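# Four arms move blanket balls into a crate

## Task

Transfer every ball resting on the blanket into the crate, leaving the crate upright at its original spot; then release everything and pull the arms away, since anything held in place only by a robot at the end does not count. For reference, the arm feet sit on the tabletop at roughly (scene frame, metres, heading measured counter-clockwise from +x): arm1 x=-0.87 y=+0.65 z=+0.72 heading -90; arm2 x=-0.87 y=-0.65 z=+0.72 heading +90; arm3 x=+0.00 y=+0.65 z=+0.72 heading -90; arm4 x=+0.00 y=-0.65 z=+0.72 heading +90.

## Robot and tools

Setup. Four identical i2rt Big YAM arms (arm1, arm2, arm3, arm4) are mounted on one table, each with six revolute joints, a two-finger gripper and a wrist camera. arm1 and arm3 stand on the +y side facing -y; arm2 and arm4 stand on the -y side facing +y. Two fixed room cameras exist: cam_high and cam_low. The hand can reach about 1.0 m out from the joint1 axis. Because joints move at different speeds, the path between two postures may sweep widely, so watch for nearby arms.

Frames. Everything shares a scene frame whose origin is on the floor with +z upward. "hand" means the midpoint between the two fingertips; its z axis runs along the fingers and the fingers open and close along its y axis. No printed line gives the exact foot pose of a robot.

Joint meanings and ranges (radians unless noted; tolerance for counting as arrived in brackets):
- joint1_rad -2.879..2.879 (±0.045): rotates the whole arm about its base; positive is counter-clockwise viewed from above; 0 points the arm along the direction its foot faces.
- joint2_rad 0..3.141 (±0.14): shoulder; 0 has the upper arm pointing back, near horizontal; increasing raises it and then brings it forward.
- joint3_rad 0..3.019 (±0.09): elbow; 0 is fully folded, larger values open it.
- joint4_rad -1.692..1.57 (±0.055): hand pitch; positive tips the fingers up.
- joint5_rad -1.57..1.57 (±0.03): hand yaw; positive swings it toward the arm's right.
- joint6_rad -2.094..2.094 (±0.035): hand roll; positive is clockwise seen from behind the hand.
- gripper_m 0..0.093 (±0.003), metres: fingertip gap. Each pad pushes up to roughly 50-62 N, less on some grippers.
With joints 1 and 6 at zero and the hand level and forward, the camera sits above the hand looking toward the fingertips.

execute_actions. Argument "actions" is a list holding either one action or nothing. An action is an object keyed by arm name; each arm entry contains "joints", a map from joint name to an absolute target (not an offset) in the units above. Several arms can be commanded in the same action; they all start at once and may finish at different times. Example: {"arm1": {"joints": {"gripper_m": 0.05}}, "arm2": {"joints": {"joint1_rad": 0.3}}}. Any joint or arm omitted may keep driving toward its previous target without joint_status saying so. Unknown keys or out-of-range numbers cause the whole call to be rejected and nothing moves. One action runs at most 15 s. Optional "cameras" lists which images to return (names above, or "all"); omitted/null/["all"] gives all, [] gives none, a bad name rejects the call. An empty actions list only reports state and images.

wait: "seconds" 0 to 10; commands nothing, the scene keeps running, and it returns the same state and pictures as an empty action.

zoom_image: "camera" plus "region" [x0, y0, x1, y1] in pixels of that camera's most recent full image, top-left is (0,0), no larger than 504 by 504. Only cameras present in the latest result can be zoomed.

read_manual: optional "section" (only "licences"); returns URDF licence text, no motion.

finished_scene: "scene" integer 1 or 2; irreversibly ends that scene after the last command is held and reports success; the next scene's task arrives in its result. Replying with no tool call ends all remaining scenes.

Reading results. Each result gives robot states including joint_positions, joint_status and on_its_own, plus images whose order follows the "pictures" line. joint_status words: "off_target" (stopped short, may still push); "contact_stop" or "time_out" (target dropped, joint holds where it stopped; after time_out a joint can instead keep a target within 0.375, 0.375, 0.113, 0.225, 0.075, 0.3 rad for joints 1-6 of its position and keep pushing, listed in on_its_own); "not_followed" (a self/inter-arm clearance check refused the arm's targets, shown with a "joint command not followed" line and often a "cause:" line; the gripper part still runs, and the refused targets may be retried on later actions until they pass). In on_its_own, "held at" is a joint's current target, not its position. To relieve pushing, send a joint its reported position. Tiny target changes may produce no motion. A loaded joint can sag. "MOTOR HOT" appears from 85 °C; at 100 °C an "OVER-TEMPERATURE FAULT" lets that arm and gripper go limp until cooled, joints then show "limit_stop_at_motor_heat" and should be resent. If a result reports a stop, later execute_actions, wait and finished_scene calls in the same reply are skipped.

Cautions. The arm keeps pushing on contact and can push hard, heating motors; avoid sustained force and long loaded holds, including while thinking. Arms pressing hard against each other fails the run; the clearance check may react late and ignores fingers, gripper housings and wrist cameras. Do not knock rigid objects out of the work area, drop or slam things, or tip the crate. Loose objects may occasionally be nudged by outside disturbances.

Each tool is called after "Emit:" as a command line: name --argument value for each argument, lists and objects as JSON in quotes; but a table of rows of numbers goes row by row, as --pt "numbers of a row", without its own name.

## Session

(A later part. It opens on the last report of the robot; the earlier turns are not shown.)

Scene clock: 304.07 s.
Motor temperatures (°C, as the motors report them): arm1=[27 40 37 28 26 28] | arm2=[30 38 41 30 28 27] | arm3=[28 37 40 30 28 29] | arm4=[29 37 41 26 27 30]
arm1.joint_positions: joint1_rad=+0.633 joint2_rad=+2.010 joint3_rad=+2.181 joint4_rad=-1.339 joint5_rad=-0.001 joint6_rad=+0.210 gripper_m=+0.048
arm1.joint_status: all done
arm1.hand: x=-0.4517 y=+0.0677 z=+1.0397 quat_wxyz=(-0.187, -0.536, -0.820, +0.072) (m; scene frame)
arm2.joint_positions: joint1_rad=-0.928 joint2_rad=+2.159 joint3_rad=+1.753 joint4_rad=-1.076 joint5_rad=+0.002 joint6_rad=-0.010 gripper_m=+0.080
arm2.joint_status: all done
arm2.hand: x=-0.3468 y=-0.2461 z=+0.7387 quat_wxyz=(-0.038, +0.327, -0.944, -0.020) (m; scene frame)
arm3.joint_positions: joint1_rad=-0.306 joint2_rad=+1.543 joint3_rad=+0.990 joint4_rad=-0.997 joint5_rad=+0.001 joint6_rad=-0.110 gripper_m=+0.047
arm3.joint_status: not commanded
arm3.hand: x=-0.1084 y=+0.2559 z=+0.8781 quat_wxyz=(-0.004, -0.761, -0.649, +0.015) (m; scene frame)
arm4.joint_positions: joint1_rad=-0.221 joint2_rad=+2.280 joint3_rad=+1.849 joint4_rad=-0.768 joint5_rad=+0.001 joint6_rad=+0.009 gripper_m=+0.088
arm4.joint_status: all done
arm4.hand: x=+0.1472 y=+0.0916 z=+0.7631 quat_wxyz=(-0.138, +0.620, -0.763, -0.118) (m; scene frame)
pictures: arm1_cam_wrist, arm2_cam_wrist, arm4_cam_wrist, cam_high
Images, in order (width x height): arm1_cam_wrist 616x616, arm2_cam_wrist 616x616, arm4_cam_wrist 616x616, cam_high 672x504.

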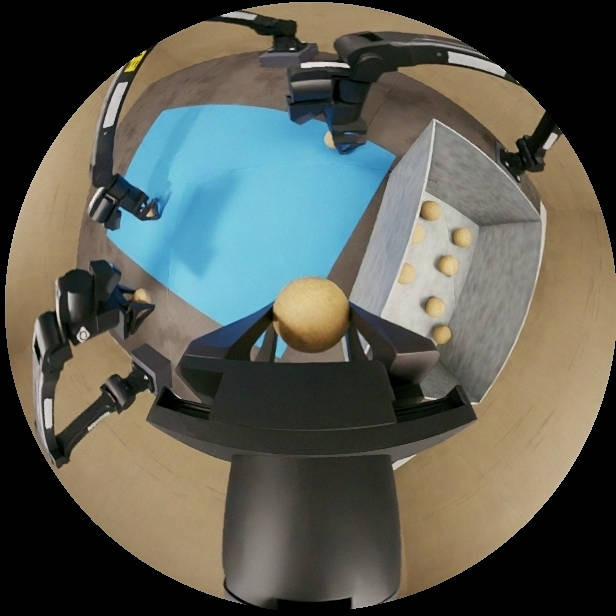

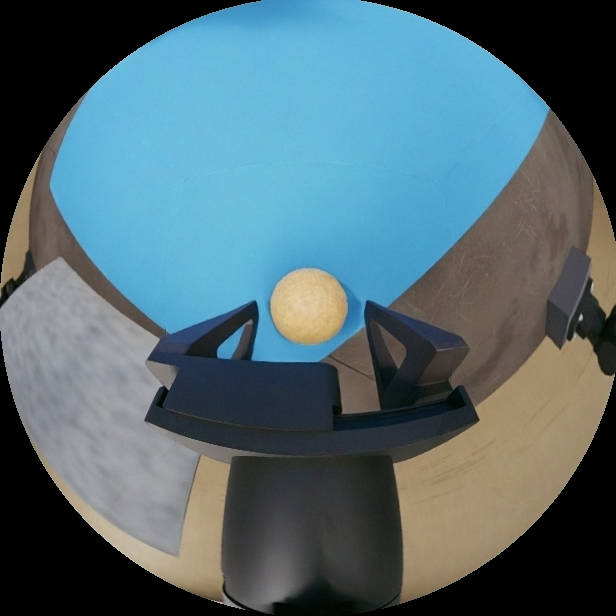

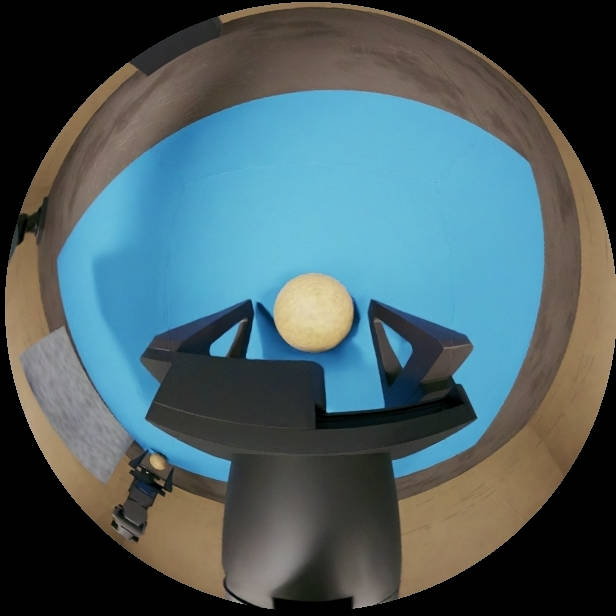

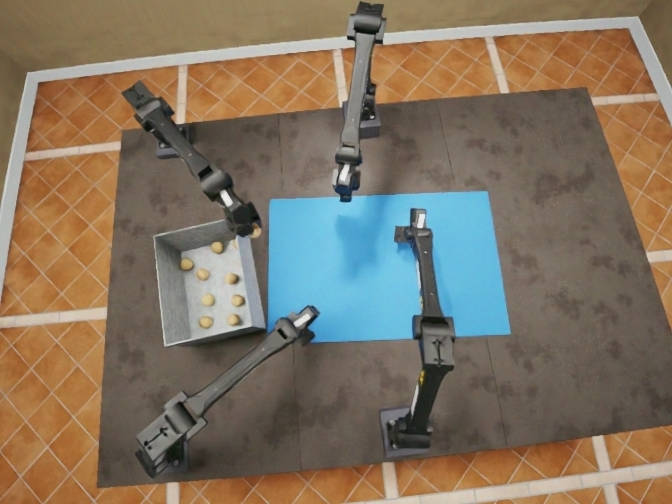

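Emit:
execute_actions --actions '[{"arm1":{"joints":{"joint1_rad":0.375,"joint2_rad":1.97,"joint3_rad":2.13,"joint4_rad":-1.56,"joint6_rad":0.25}},"arm2":{"joints":{"joint4_rad":-1.04,"gripper_m":0.03}},"arm3":{"joints":{"joint1_rad":-0.57,"joint2_rad":1.79,"joint3_rad":1.25,"joint4_rad":-0.95}},"arm4":{"joints":{"joint4_rad":-0.735,"gripper_m":0.03}}}]' --cameras '["arm1_cam_wrist","arm2_cam_wrist","arm4_cam_wrist","cam_high"]'

Scene clock: 313.73 s.
Motor temperatures (°C, as the motors report them): arm1=[27 39 37 28 26 28] | arm2=[30 38 39 30 28 27] | arm3=[28 37 41 30 28 29] | arm4=[29 38 39 27 27 30]
arm1.joint_positions: joint1_rad=+0.380 joint2_rad=+2.006 joint3_rad=+2.125 joint4_rad=-1.548 joint5_rad=+0.002 joint6_rad=+0.241 gripper_m=+0.048
arm1.joint_status: all done
arm1.hand: x=-0.6329 y=+0.0373 z=+1.0036 quat_wxyz=(-0.063, -0.658, -0.749, +0.034) (m; scene frame)
arm2.joint_positions: joint1_rad=-0.928 joint2_rad=+2.159 joint3_rad=+1.753 joint4_rad=-1.053 joint5_rad=+0.002 joint6_rad=-0.010 gripper_m=+0.048
arm2.joint_status: gripper_m off_target (ended at +0.048, target +0.030); the others done
arm2.hand: x=-0.3424 y=-0.2427 z=+0.7392 quat_wxyz=(-0.049, +0.327, -0.943, -0.023) (m; scene frame)
arm3.joint_positions: joint1_rad=-0.571 joint2_rad=+1.777 joint3_rad=+1.217 joint4_rad=-0.951 joint5_rad=+0.001 joint6_rad=-0.109 gripper_m=+0.047
arm3.joint_status: all done
arm3.hand: x=-0.2567 y=+0.2167 z=+0.8547 quat_wxyz=(-0.013, -0.840, -0.542, +0.034) (m; scene frame)
arm4.joint_positions: joint1_rad=-0.221 joint2_rad=+2.280 joint3_rad=+1.849 joint4_rad=-0.758 joint5_rad=+0.001 joint6_rad=+0.008 gripper_m=+0.047
arm4.joint_status: gripper_m off_target (ended at +0.047, target +0.030); the others done
arm4.hand: x=+0.1476 y=+0.0938 z=+0.7639 quat_wxyz=(-0.141, +0.620, -0.762, -0.121) (m; scene frame)
pictures: arm1_cam_wrist, arm2_cam_wrist, arm4_cam_wrist, cam_high
Images, in order (width x height): arm1_cam_wrist 616x616, arm2_cam_wrist 616x616, arm4_cam_wrist 616x616, cam_high 672x504.

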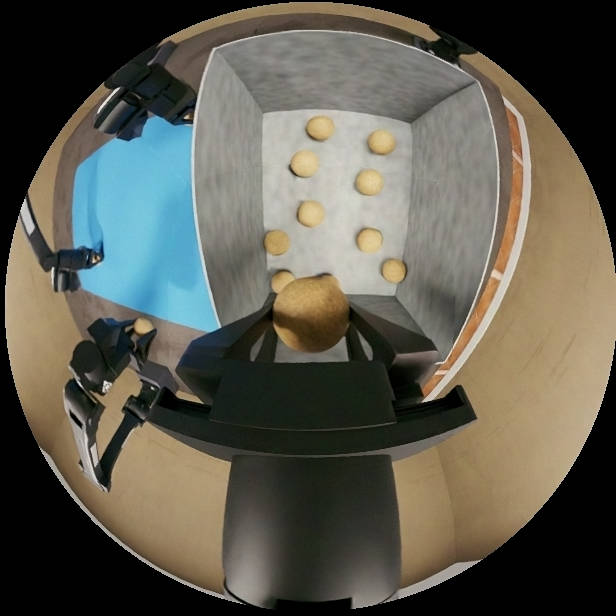

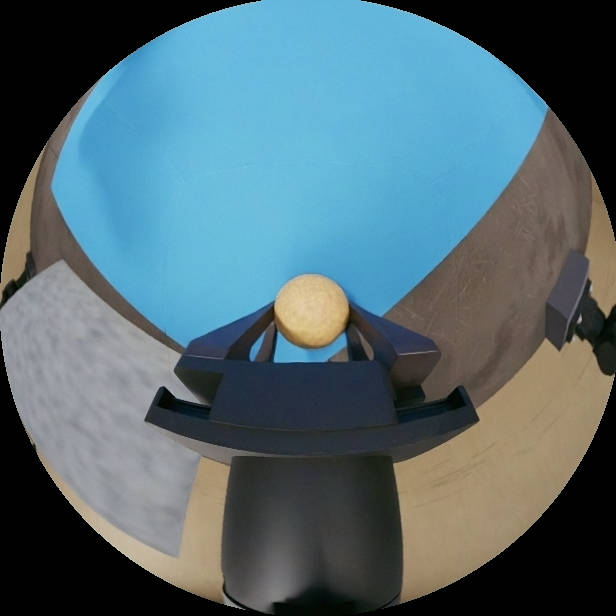

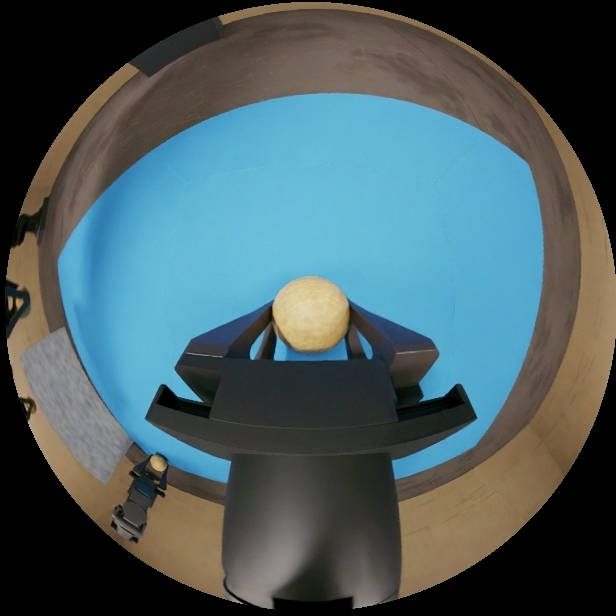

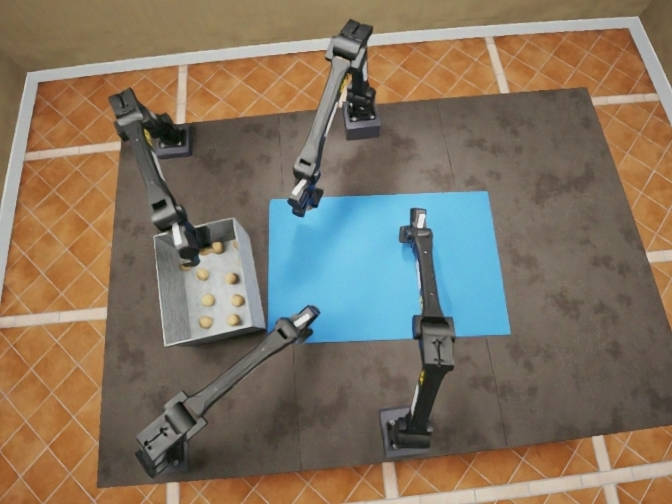

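Emit:
execute_actions --actions '[{"arm1":{"joints":{"joint1_rad":0.366,"joint2_rad":2.161,"joint3_rad":1.756,"joint4_rad":-1.126}},"arm2":{"joints":{"joint1_rad":-0.85,"joint2_rad":1.75,"joint3_rad":1.85,"joint4_rad":-1.32,"joint6_rad":-0.2}},"arm3":{"joints":{"joint1_rad":-0.728,"joint2_rad":2.006,"joint3_rad":1.205,"joint4_rad":-0.74}},"arm4":{"joints":{"joint1_rad":0.23,"joint2_rad":1.99,"joint4_rad":-1.2}}}]' --cameras '["arm1_cam_wrist","arm3_cam_wrist","cam_high","cam_low"]'

Scene clock: 322.17 s.
Motor temperatures (°C, as the motors report them): arm1=[27 40 37 28 26 28] | arm2=[30 39 39 30 28 27] | arm3=[28 38 41 30 28 29] | arm4=[29 38 39 27 27 30]
arm1.joint_positions: joint1_rad=+0.371 joint2_rad=+2.152 joint3_rad=+1.754 joint4_rad=-1.139 joint5_rad=+0.001 joint6_rad=+0.241 gripper_m=+0.048
arm1.joint_status: all done
arm1.hand: x=-0.6417 y=+0.0449 z=+0.7721 quat_wxyz=(-0.015, -0.663, -0.748, +0.009) (m; scene frame)
arm2.joint_positions: joint1_rad=-0.842 joint2_rad=+1.770 joint3_rad=+1.828 joint4_rad=-1.312 joint5_rad=+0.002 joint6_rad=-0.189 gripper_m=+0.048
arm2.joint_status: all done
arm2.hand: x=-0.4095 y=-0.2322 z=+1.0047 quat_wxyz=(-0.149, +0.443, -0.883, -0.049) (m; scene frame)
arm3.joint_positions: joint1_rad=-0.729 joint2_rad=+2.002 joint3_rad=+1.198 joint4_rad=-0.747 joint5_rad=+0.002 joint6_rad=-0.108 gripper_m=+0.047
arm3.joint_status: all done
arm3.hand: x=-0.3279 y=+0.2560 z=+0.7412 quat_wxyz=(-0.003, -0.881, -0.474, +0.016) (m; scene frame)
arm4.joint_positions: joint1_rad=+0.223 joint2_rad=+1.960 joint3_rad=+1.843 joint4_rad=-1.182 joint5_rad=+0.000 joint6_rad=+0.005 gripper_m=+0.047
arm4.joint_status: all done
arm4.hand: x=-0.1639 y=+0.0041 z=+0.9554 quat_wxyz=(-0.078, +0.780, -0.611, -0.109) (m; scene frame)
pictures: arm1_cam_wrist, arm3_cam_wrist, cam_high, cam_low
Images, in order (width x height): arm1_cam_wrist 616x616, arm3_cam_wrist 616x616, cam_high 672x504, cam_low 672x504.

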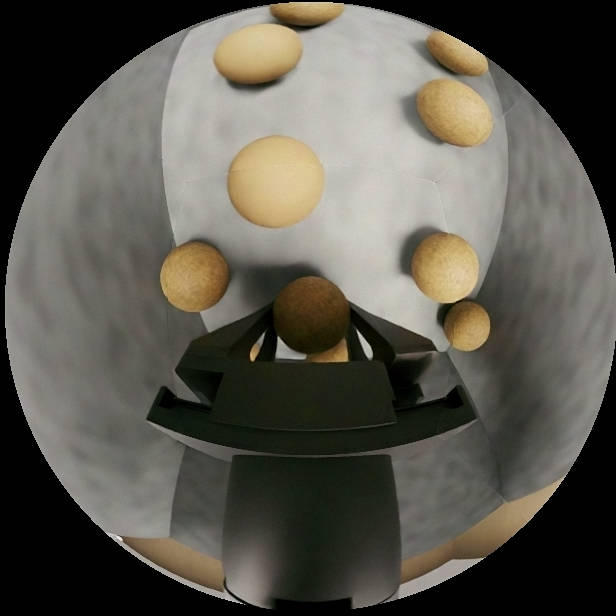

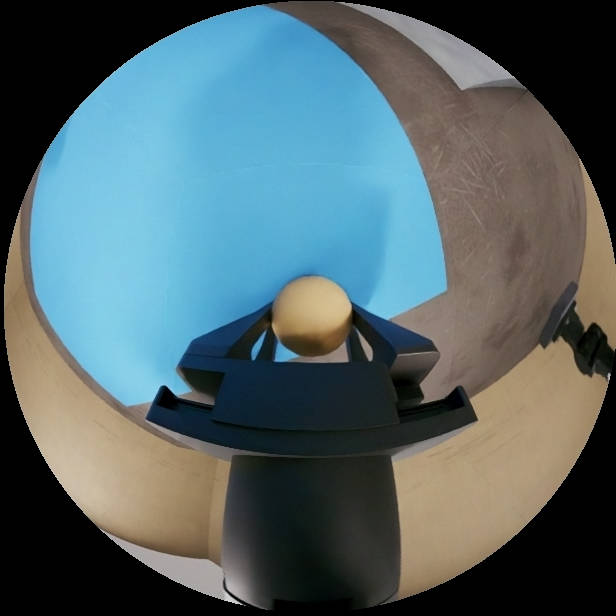

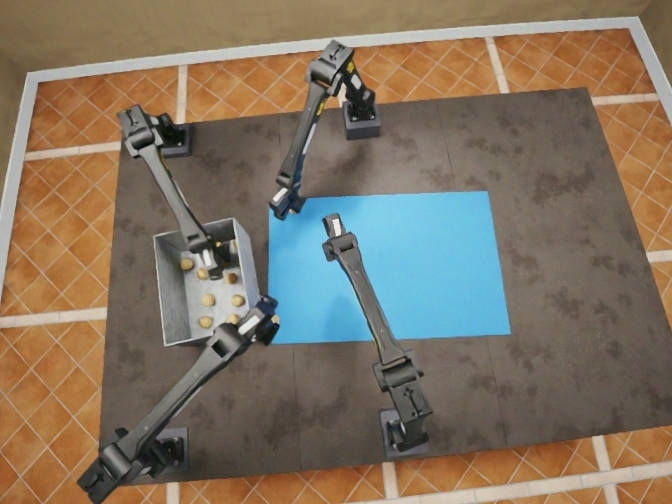

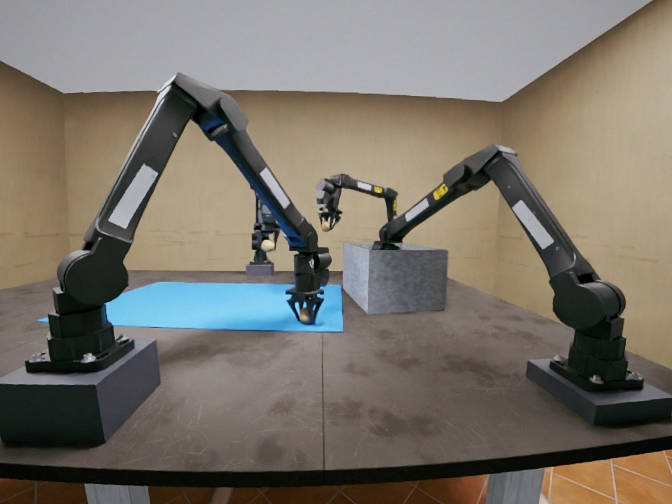

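Emit:
execute_actions --actions '[{"arm1":{"joints":{"joint2_rad":1.92,"joint3_rad":2.02,"joint4_rad":-1.53,"joint6_rad":0.0,"gripper_m":0.062}},"arm2":{"joints":{"joint1_rad":-0.365,"joint2_rad":1.605,"joint3_rad":1.73,"joint4_rad":-1.56,"joint6_rad":-0.41}},"arm3":{"joints":{"joint2_rad":1.80,"joint3_rad":1.27,"joint4_rad":-0.98,"gripper_m":0.07}},"arm4":{"joints":{"joint1_rad":0.60,"joint3_rad":2.11,"joint4_rad":-1.45,"joint6_rad":0.42}}}]' --cameras '["arm1_cam_wrist","arm2_cam_wrist","arm4_cam_wrist","cam_high"]'

Scene clock: 327.53 s.
Motor temperatures (°C, as the motors report them): arm1=[27 40 37 28 26 28] | arm2=[30 39 40 30 28 27] | arm3=[28 38 41 30 28 29] | arm4=[29 38 40 26 27 30]
arm1.joint_positions: joint1_rad=+0.371 joint2_rad=+1.897 joint3_rad=+2.011 joint4_rad=-1.518 joint5_rad=+0.001 joint6_rad=+0.010 gripper_m=+0.062
arm1.joint_status: all done
arm1.hand: x=-0.6484 y=+0.0629 z=+1.0246 quat_wxyz=(-0.069, -0.571, -0.817, +0.048) (m; scene frame)
arm2.joint_positions: joint1_rad=-0.361 joint2_rad=+1.613 joint3_rad=+1.732 joint4_rad=-1.551 joint5_rad=+0.000 joint6_rad=-0.398 gripper_m=+0.048
arm2.joint_status: all done
arm2.hand: x=-0.6909 y=-0.1649 z=+1.0396 quat_wxyz=(-0.063, +0.724, -0.686, -0.036) (m; scene frame)
arm3.joint_positions: joint1_rad=-0.729 joint2_rad=+1.770 joint3_rad=+1.255 joint4_rad=-0.972 joint5_rad=+0.002 joint6_rad=-0.108 gripper_m=+0.070
arm3.joint_status: all done
arm3.hand: x=-0.3295 y=+0.2532 z=+0.8713 quat_wxyz=(-0.015, -0.880, -0.473, +0.046) (m; scene frame)
arm4.joint_positions: joint1_rad=+0.592 joint2_rad=+1.978 joint3_rad=+2.073 joint4_rad=-1.431 joint5_rad=-0.001 joint6_rad=+0.411 gripper_m=+0.047
arm4.joint_status: all done
arm4.hand: x=-0.3863 y=-0.1013 z=+1.0329 quat_wxyz=(-0.026, +0.771, -0.626, -0.115) (m; scene frame)
pictures: arm1_cam_wrist, arm2_cam_wrist, arm4_cam_wrist, cam_high
Images, in order (width x height): arm1_cam_wrist 616x616, arm2_cam_wrist 616x616, arm4_cam_wrist 616x616, cam_high 672x504.

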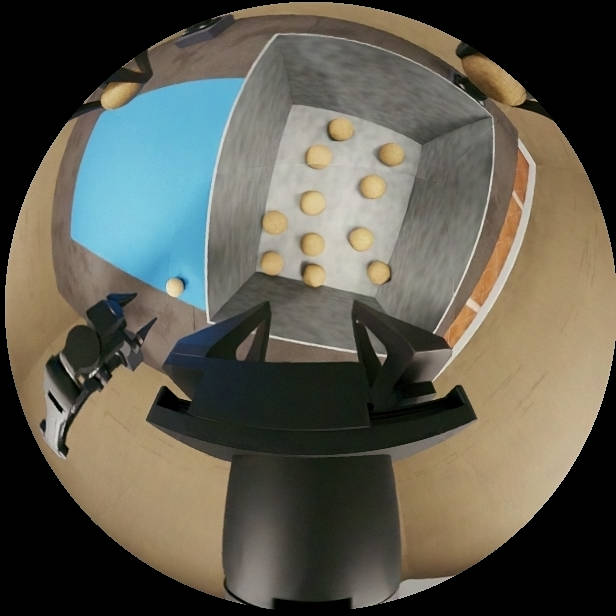

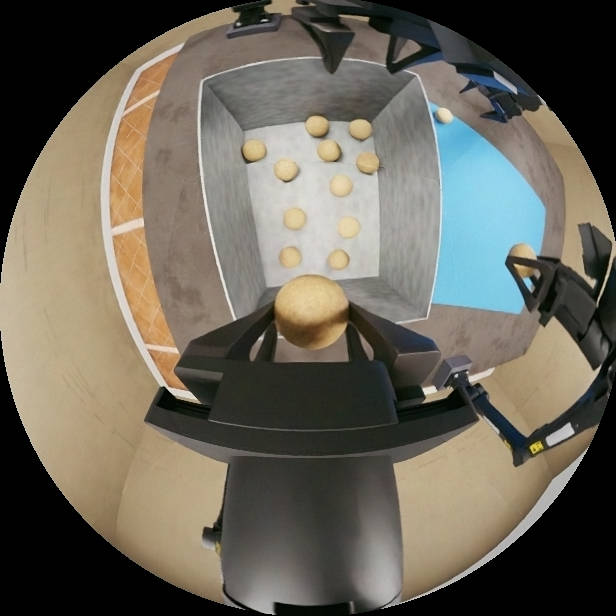

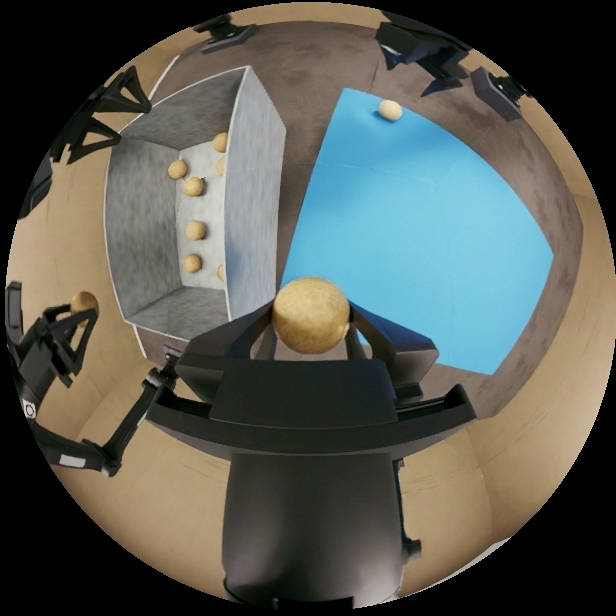

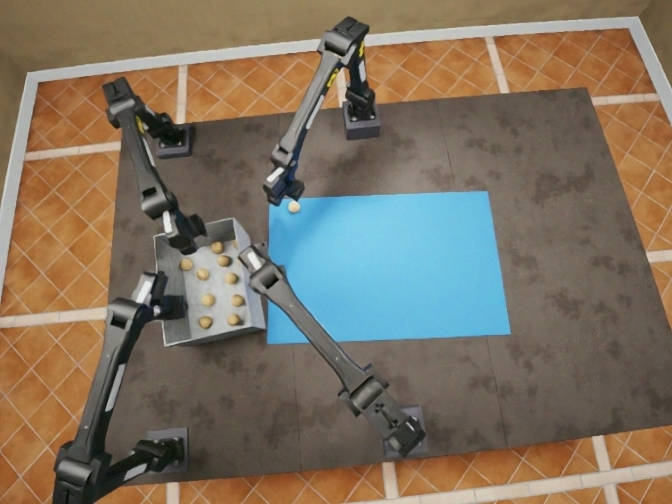

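Emit:
execute_actions --actions '[{"arm1":{"joints":{"joint1_rad":0.875,"gripper_m":0.085}},"arm2":{"joints":{"joint1_rad":-0.23,"joint2_rad":2.048,"joint3_rad":1.579,"joint4_rad":-1.06,"joint6_rad":-0.326}},"arm3":{"joints":{"joint1_rad":-0.25,"joint2_rad":1.47,"joint4_rad":-1.25}},"arm4":{"joints":{"joint1_rad":0.72,"joint3_rad":2.31,"joint6_rad":0.62}}}]' --cameras '["arm1_cam_wrist","arm2_cam_wrist","arm4_cam_wrist","cam_high"]'

Scene clock: 331.40 s.
Motor temperatures (°C, as the motors report them): arm1=[27 39 38 28 26 28] | arm2=[30 38 40 30 28 27] | arm3=[28 38 41 30 28 29] | arm4=[29 38 41 26 27 30]
arm1.joint_positions: joint1_rad=+0.870 joint2_rad=+1.897 joint3_rad=+2.011 joint4_rad=-1.518 joint5_rad=-0.002 joint6_rad=+0.007 gripper_m=+0.085
arm1.joint_status: all done
arm1.hand: x=-0.3941 y=+0.2408 z=+1.0244 quat_wxyz=(-0.079, -0.350, -0.933, +0.028) (m; scene frame)
arm2.joint_positions: joint1_rad=-0.221 joint2_rad=+2.048 joint3_rad=+1.581 joint4_rad=-1.072 joint5_rad=-0.005 joint6_rad=-0.337 gripper_m=+0.048
arm2.joint_status: all done
arm2.hand: x=-0.7473 y=-0.0578 z=+0.7519 quat_wxyz=(-0.013, +0.752, -0.659, -0.018) (m; scene frame)
arm3.joint_positions: joint1_rad=-0.244 joint2_rad=+1.447 joint3_rad=+1.255 joint4_rad=-1.242 joint5_rad=-0.002 joint6_rad=-0.108 gripper_m=+0.070
arm3.joint_status: all done
arm3.hand: x=-0.0906 y=+0.2100 z=+1.0119 quat_wxyz=(-0.040, -0.739, -0.670, +0.061) (m; scene frame)
arm4.joint_positions: joint1_rad=+0.723 joint2_rad=+1.979 joint3_rad=+2.272 joint4_rad=-1.435 joint5_rad=-0.001 joint6_rad=+0.611 gripper_m=+0.047
arm4.joint_status: all done
arm4.hand: x=-0.4750 y=-0.1339 z=+1.1231 quat_wxyz=(-0.017, +0.736, -0.642, -0.213) (m; scene frame)
pictures: arm1_cam_wrist, arm2_cam_wrist, arm4_cam_wrist, cam_high
Images, in order (width x height): arm1_cam_wrist 616x616, arm2_cam_wrist 616x616, arm4_cam_wrist 616x616, cam_high 672x504.

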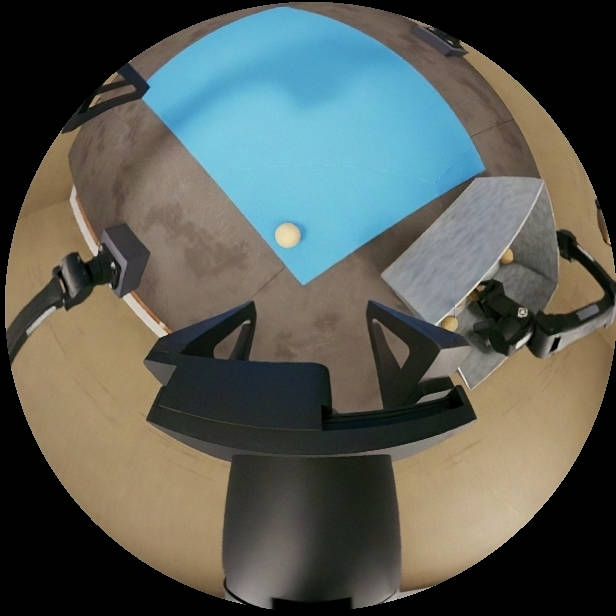

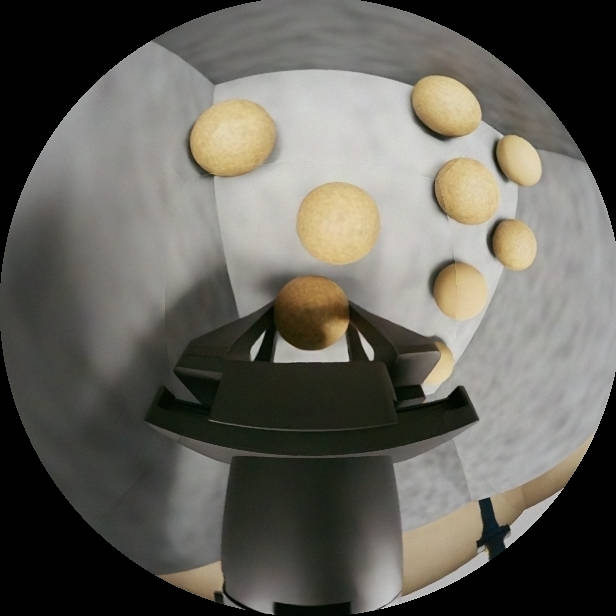

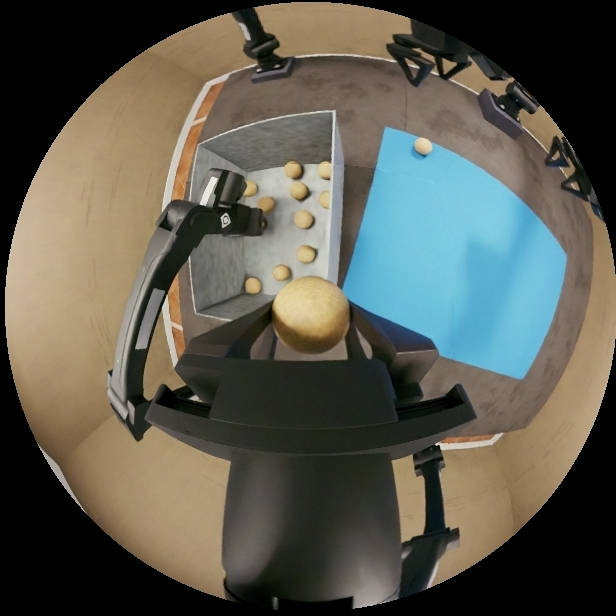

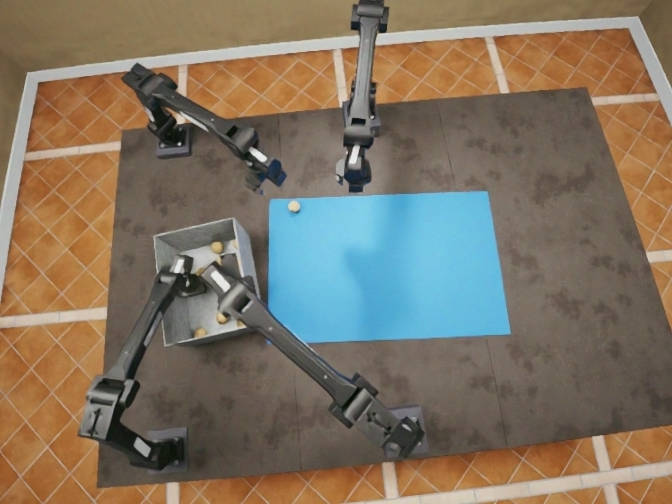

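Emit:
zoom_image --camera "cam_high" --region '[130, 210, 270, 360]'

Emit:
zoom_image --camera "cam_high" --region '[260, 180, 330, 240]'

Region (130, 210, 270, 360) of cam_high's 672x504 image, scaled by 3.360, with more detail than that image has; it fills the left 470 columns of this view, and the rest is white.

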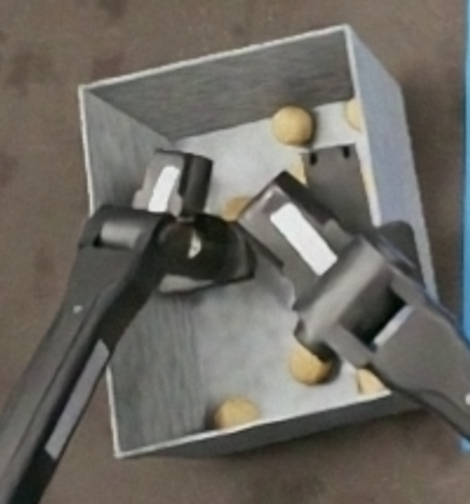

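Region (260, 180, 330, 240) of cam_high's 672x504 image, scaled by 7.200, with more detail than that image has; it fills the top 432 rows of this view, and the rest is white.

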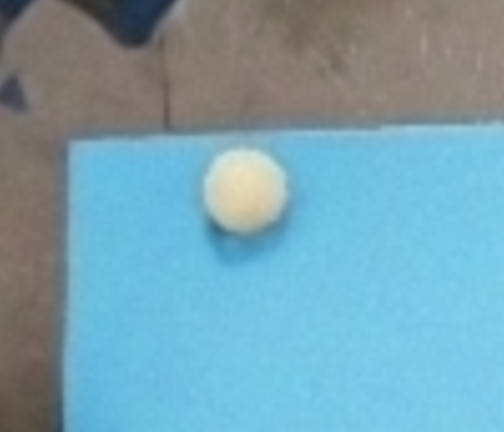

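Emit:
execute_actions --actions '[{"arm1":{"joints":{"joint1_rad":0.951,"joint2_rad":2.20,"joint3_rad":1.775,"joint4_rad":-1.081}},"arm2":{"joints":{"joint2_rad":1.79,"joint3_rad":1.845,"joint4_rad":-1.41,"gripper_m":0.058}},"arm3":{"joints":{"joint1_rad":0.05}},"arm4":{"joints":{"joint1_rad":0.82,"joint2_rad":2.215,"joint3_rad":2.44,"joint4_rad":-1.345,"joint6_rad":0.26}}}]' --cameras '["arm1_cam_wrist","arm2_cam_wrist","arm4_cam_wrist","cam_high"]'

Scene clock: 336.80 s.
Motor temperatures (°C, as the motors report them): arm1=[27 39 38 28 26 28] | arm2=[30 39 40 30 28 27] | arm3=[28 38 42 30 28 29] | arm4=[29 38 41 26 27 30]
arm1.joint_positions: joint1_rad=+0.955 joint2_rad=+2.180 joint3_rad=+1.776 joint4_rad=-1.096 joint5_rad=+0.003 joint6_rad=+0.010 gripper_m=+0.085
arm1.joint_status: all done
arm1.hand: x=-0.3333 y=+0.2612 z=+0.7628 quat_wxyz=(-0.033, -0.312, -0.949, +0.013) (m; scene frame)
arm2.joint_positions: joint1_rad=-0.221 joint2_rad=+1.807 joint3_rad=+1.822 joint4_rad=-1.401 joint5_rad=-0.005 joint6_rad=-0.337 gripper_m=+0.058
arm2.joint_status: all done
arm2.hand: x=-0.7448 y=-0.0615 z=+0.9807 quat_wxyz=(-0.079, +0.749, -0.656, -0.056) (m; scene frame)
arm3.joint_positions: joint1_rad=+0.054 joint2_rad=+1.447 joint3_rad=+1.255 joint4_rad=-1.242 joint5_rad=-0.001 joint6_rad=-0.108 gripper_m=+0.070
arm3.joint_status: all done
arm3.hand: x=+0.0432 y=+0.2022 z=+1.0104 quat_wxyz=(-0.046, -0.631, -0.772, +0.055) (m; scene frame)
arm4.joint_positions: joint1_rad=+0.826 joint2_rad=+2.220 joint3_rad=+2.403 joint4_rad=-1.362 joint5_rad=+0.000 joint6_rad=+0.269 gripper_m=+0.047
arm4.joint_status: all done
arm4.hand: x=-0.5805 y=-0.1388 z=+1.0200 quat_wxyz=(-0.039, +0.863, -0.466, -0.193) (m; scene frame)
pictures: arm1_cam_wrist, arm2_cam_wrist, arm4_cam_wrist, cam_high
Images, in order (width x height): arm1_cam_wrist 616x616, arm2_cam_wrist 616x616, arm4_cam_wrist 616x616, cam_high 672x504.

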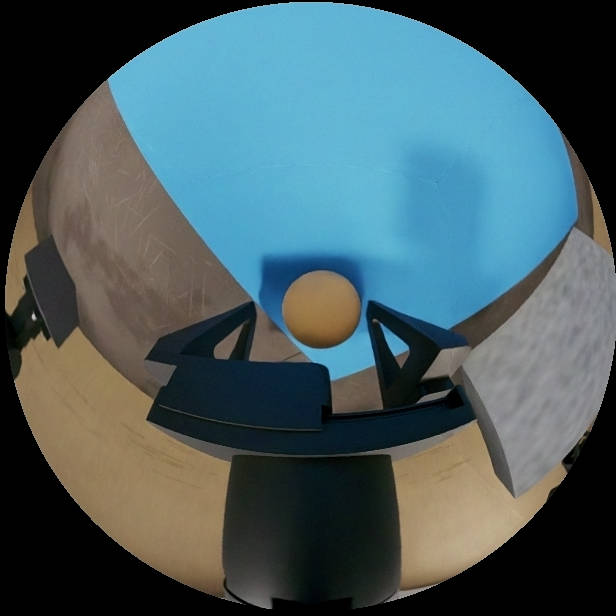

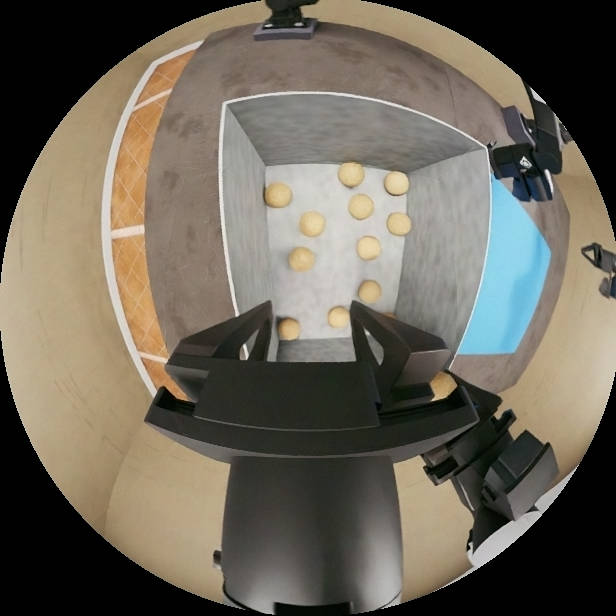

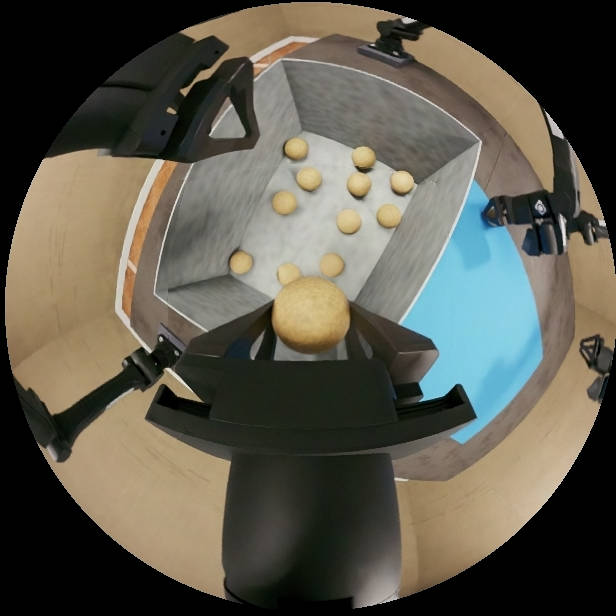

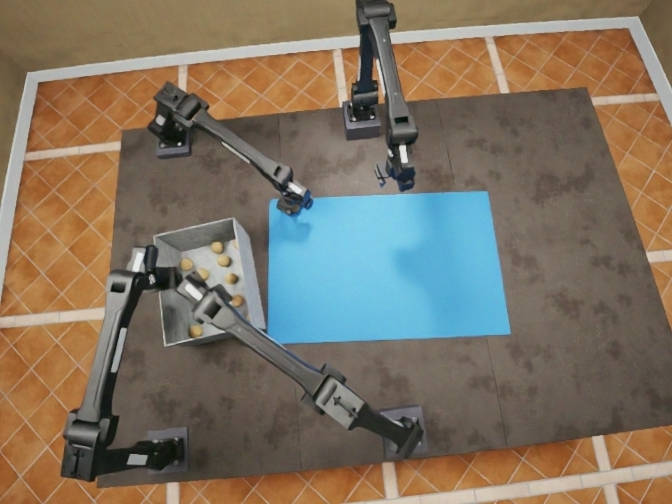

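Emit:
execute_actions --actions '[{"arm1":{"joints":{"joint4_rad":-1.064,"gripper_m":0.03}},"arm2":{"joints":{"gripper_m":0.04}}}]' --cameras '["arm1_cam_wrist","arm2_cam_wrist"]'

Scene clock: 338.97 s.
Motor temperatures (°C, as the motors report them): arm1=[27 39 37 28 26 28] | arm2=[30 39 40 30 28 27] | arm3=[28 38 42 30 28 29] | arm4=[29 39 42 26 27 30]
arm1.joint_positions: joint1_rad=+0.955 joint2_rad=+2.180 joint3_rad=+1.776 joint4_rad=-1.079 joint5_rad=+0.003 joint6_rad=+0.009 gripper_m=+0.048
arm1.joint_status: gripper_m off_target (ended at +0.048, target +0.030); the others done
arm1.hand: x=-0.3297 y=+0.2588 z=+0.7631 quat_wxyz=(-0.042, -0.312, -0.949, +0.015) (m; scene frame)
arm2.joint_positions: joint1_rad=-0.221 joint2_rad=+1.807 joint3_rad=+1.822 joint4_rad=-1.401 joint5_rad=-0.005 joint6_rad=-0.337 gripper_m=+0.040
arm2.joint_status: all done
arm2.hand: x=-0.7448 y=-0.0615 z=+0.9807 quat_wxyz=(-0.079, +0.749, -0.656, -0.056) (m; scene frame)
arm3.joint_positions: joint1_rad=+0.054 joint2_rad=+1.447 joint3_rad=+1.255 joint4_rad=-1.242 joint5_rad=-0.001 joint6_rad=-0.108 gripper_m=+0.070
arm3.joint_status: not commanded
arm3.hand: x=+0.0432 y=+0.2022 z=+1.0104 quat_wxyz=(-0.046, -0.631, -0.772, +0.055) (m; scene frame)
arm4.joint_positions: joint1_rad=+0.826 joint2_rad=+2.220 joint3_rad=+2.403 joint4_rad=-1.362 joint5_rad=+0.000 joint6_rad=+0.269 gripper_m=+0.047
arm4.joint_status: not commanded
arm4.hand: x=-0.5805 y=-0.1388 z=+1.0200 quat_wxyz=(-0.039, +0.863, -0.465, -0.193) (m; scene frame)
pictures: arm1_cam_wrist, arm2_cam_wrist
Images, in order (width x height): arm1_cam_wrist 616x616, arm2_cam_wrist 616x616.

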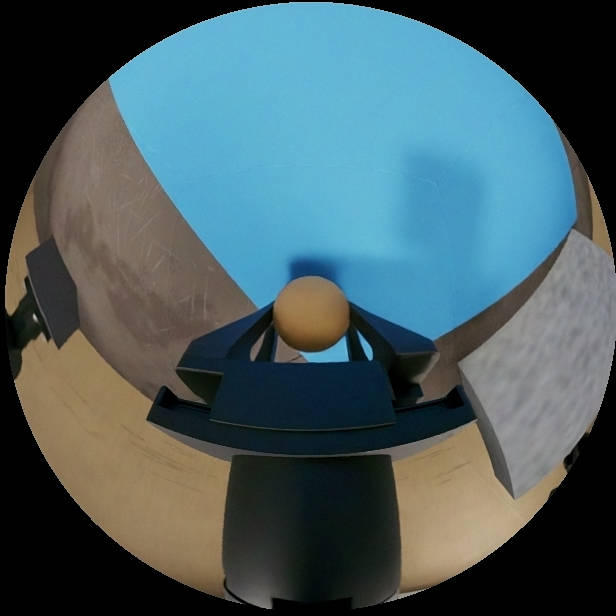

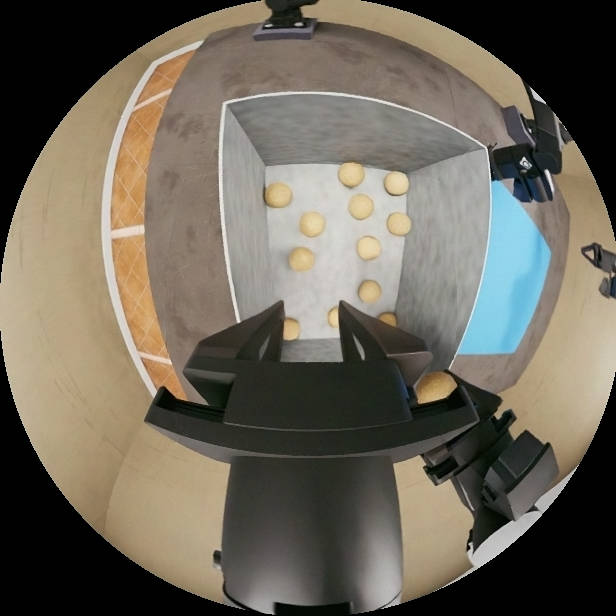

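Emit:
execute_actions --actions '[{"arm1":{"joints":{"joint1_rad":0.41,"joint2_rad":1.81,"joint3_rad":2.03,"joint4_rad":-1.55,"joint6_rad":0.14}},"arm2":{"joints":{"joint1_rad":-0.137,"joint2_rad":1.685,"joint4_rad":-1.68,"joint6_rad":-0.232}},"arm4":{"joints":{"joint1_rad":0.85,"joint2_rad":2.551,"joint3_rad":2.385,"joint4_rad":-1.012}}}]' --cameras '["arm1_cam_wrist","arm2_cam_wrist","arm4_cam_wrist","cam_high","cam_low"]'

Scene clock: 343.70 s.
Motor temperatures (°C, as the motors report them): arm1=[27 39 38 28 26 28] | arm2=[30 38 40 30 28 27] | arm3=[28 38 43 30 28 29] | arm4=[29 39 42 26 27 30]
arm1.joint_positions: joint1_rad=+0.415 joint2_rad=+1.800 joint3_rad=+2.024 joint4_rad=-1.537 joint5_rad=+0.001 joint6_rad=+0.132 gripper_m=+0.048
arm1.joint_status: all done
arm1.hand: x=-0.6303 y=+0.0905 z=+1.0867 quat_wxyz=(-0.111, -0.599, -0.790, +0.064) (m; scene frame)
arm2.joint_positions: joint1_rad=-0.128 joint2_rad=+1.679 joint3_rad=+1.822 joint4_rad=-1.671 joint5_rad=-0.003 joint6_rad=-0.243 gripper_m=+0.040
arm2.joint_status: all done
arm2.hand: x=-0.8086 y=-0.1374 z=+1.0420 quat_wxyz=(-0.017, +0.752, -0.659, -0.021) (m; scene frame)
arm3.joint_positions: joint1_rad=+0.054 joint2_rad=+1.447 joint3_rad=+1.255 joint4_rad=-1.242 joint5_rad=-0.001 joint6_rad=-0.108 gripper_m=+0.070
arm3.joint_status: not commanded
arm3.hand: x=+0.0432 y=+0.2022 z=+1.0104 quat_wxyz=(-0.046, -0.631, -0.772, +0.055) (m; scene frame)
arm4.joint_positions: joint1_rad=+0.845 joint2_rad=+2.545 joint3_rad=+2.379 joint4_rad=-1.022 joint5_rad=-0.002 joint6_rad=+0.268 gripper_m=+0.047
arm4.joint_status: all done
arm4.hand: x=-0.6439 y=-0.1076 z=+0.7829 quat_wxyz=(-0.036, +0.868, -0.457, -0.189) (m; scene frame)
pictures: arm1_cam_wrist, arm2_cam_wrist, arm4_cam_wrist, cam_high, cam_low
Images, in order (width x height): arm1_cam_wrist 616x616, arm2_cam_wrist 616x616, arm4_cam_wrist 616x616, cam_high 672x504, cam_low 672x504.

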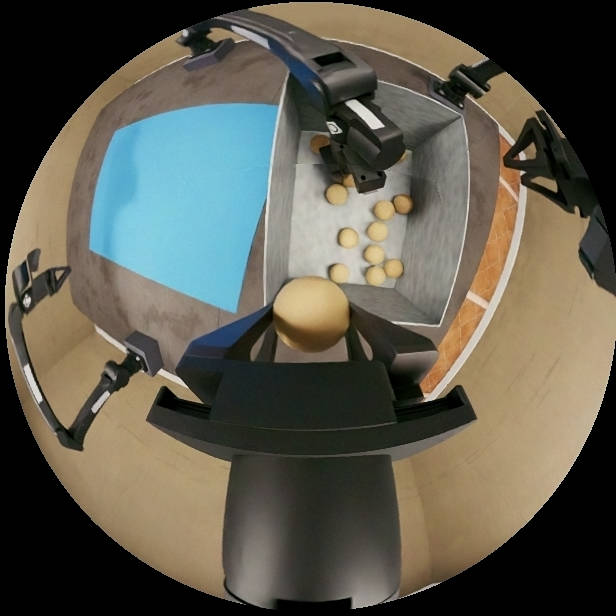

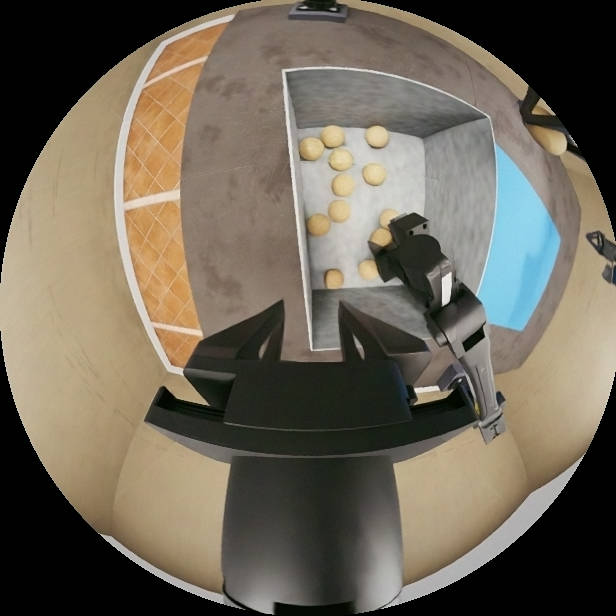

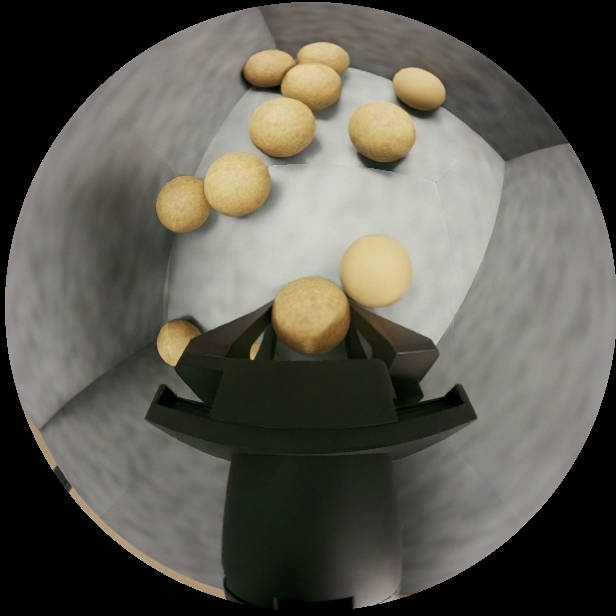

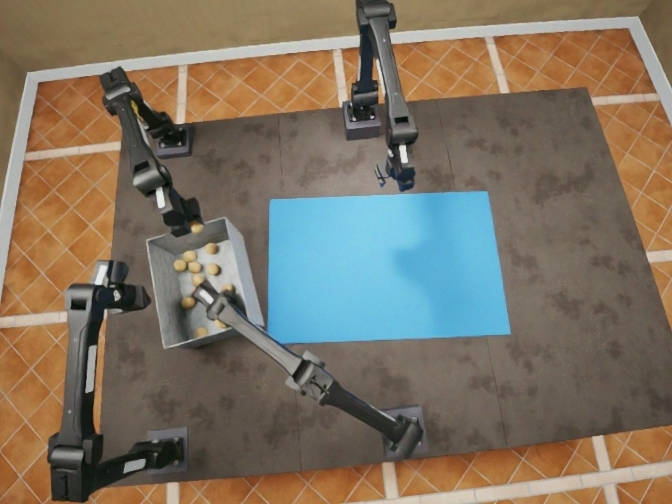

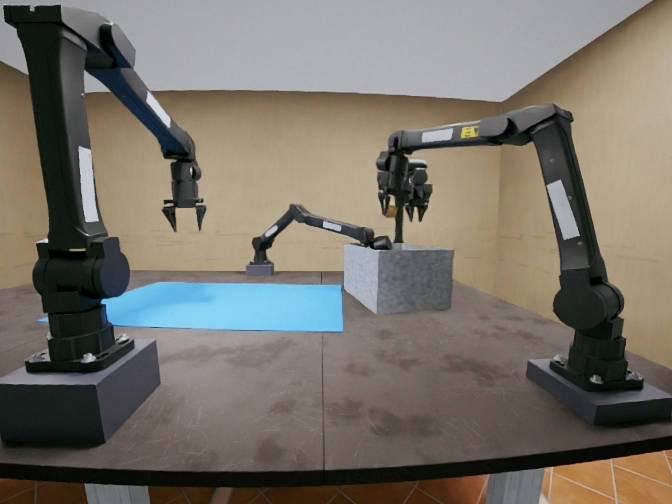

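Emit:
zoom_image --camera "cam_high" --region '[130, 210, 270, 360]'

Region (130, 210, 270, 360) of cam_high's 672x504 image, scaled by 3.360, with more detail than that image has; it fills the left 470 columns of this view, and the rest is white.

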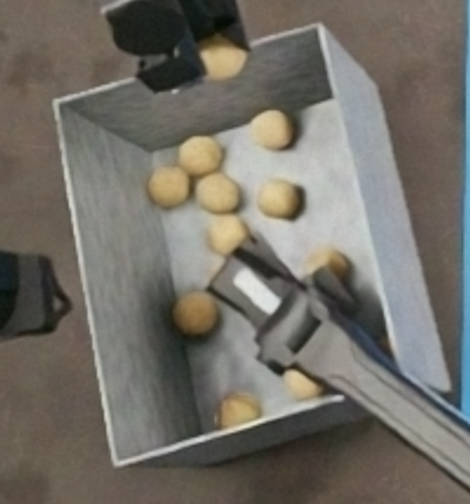

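Emit:
zoom_image --camera "arm2_cam_wrist" --region '[250, 200, 370, 360]'

Region (250, 200, 370, 360) of arm2_cam_wrist's 616x616 image, scaled by 3.150, with more detail than that image has; it fills the left 378 columns of this view, and the rest is white.

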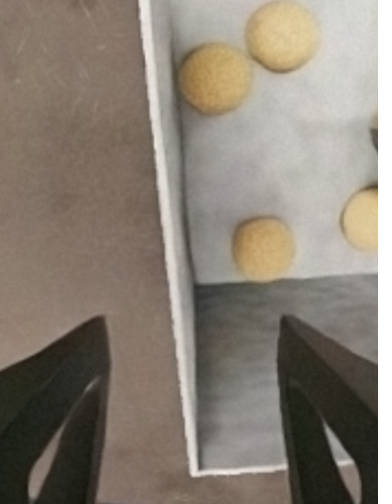

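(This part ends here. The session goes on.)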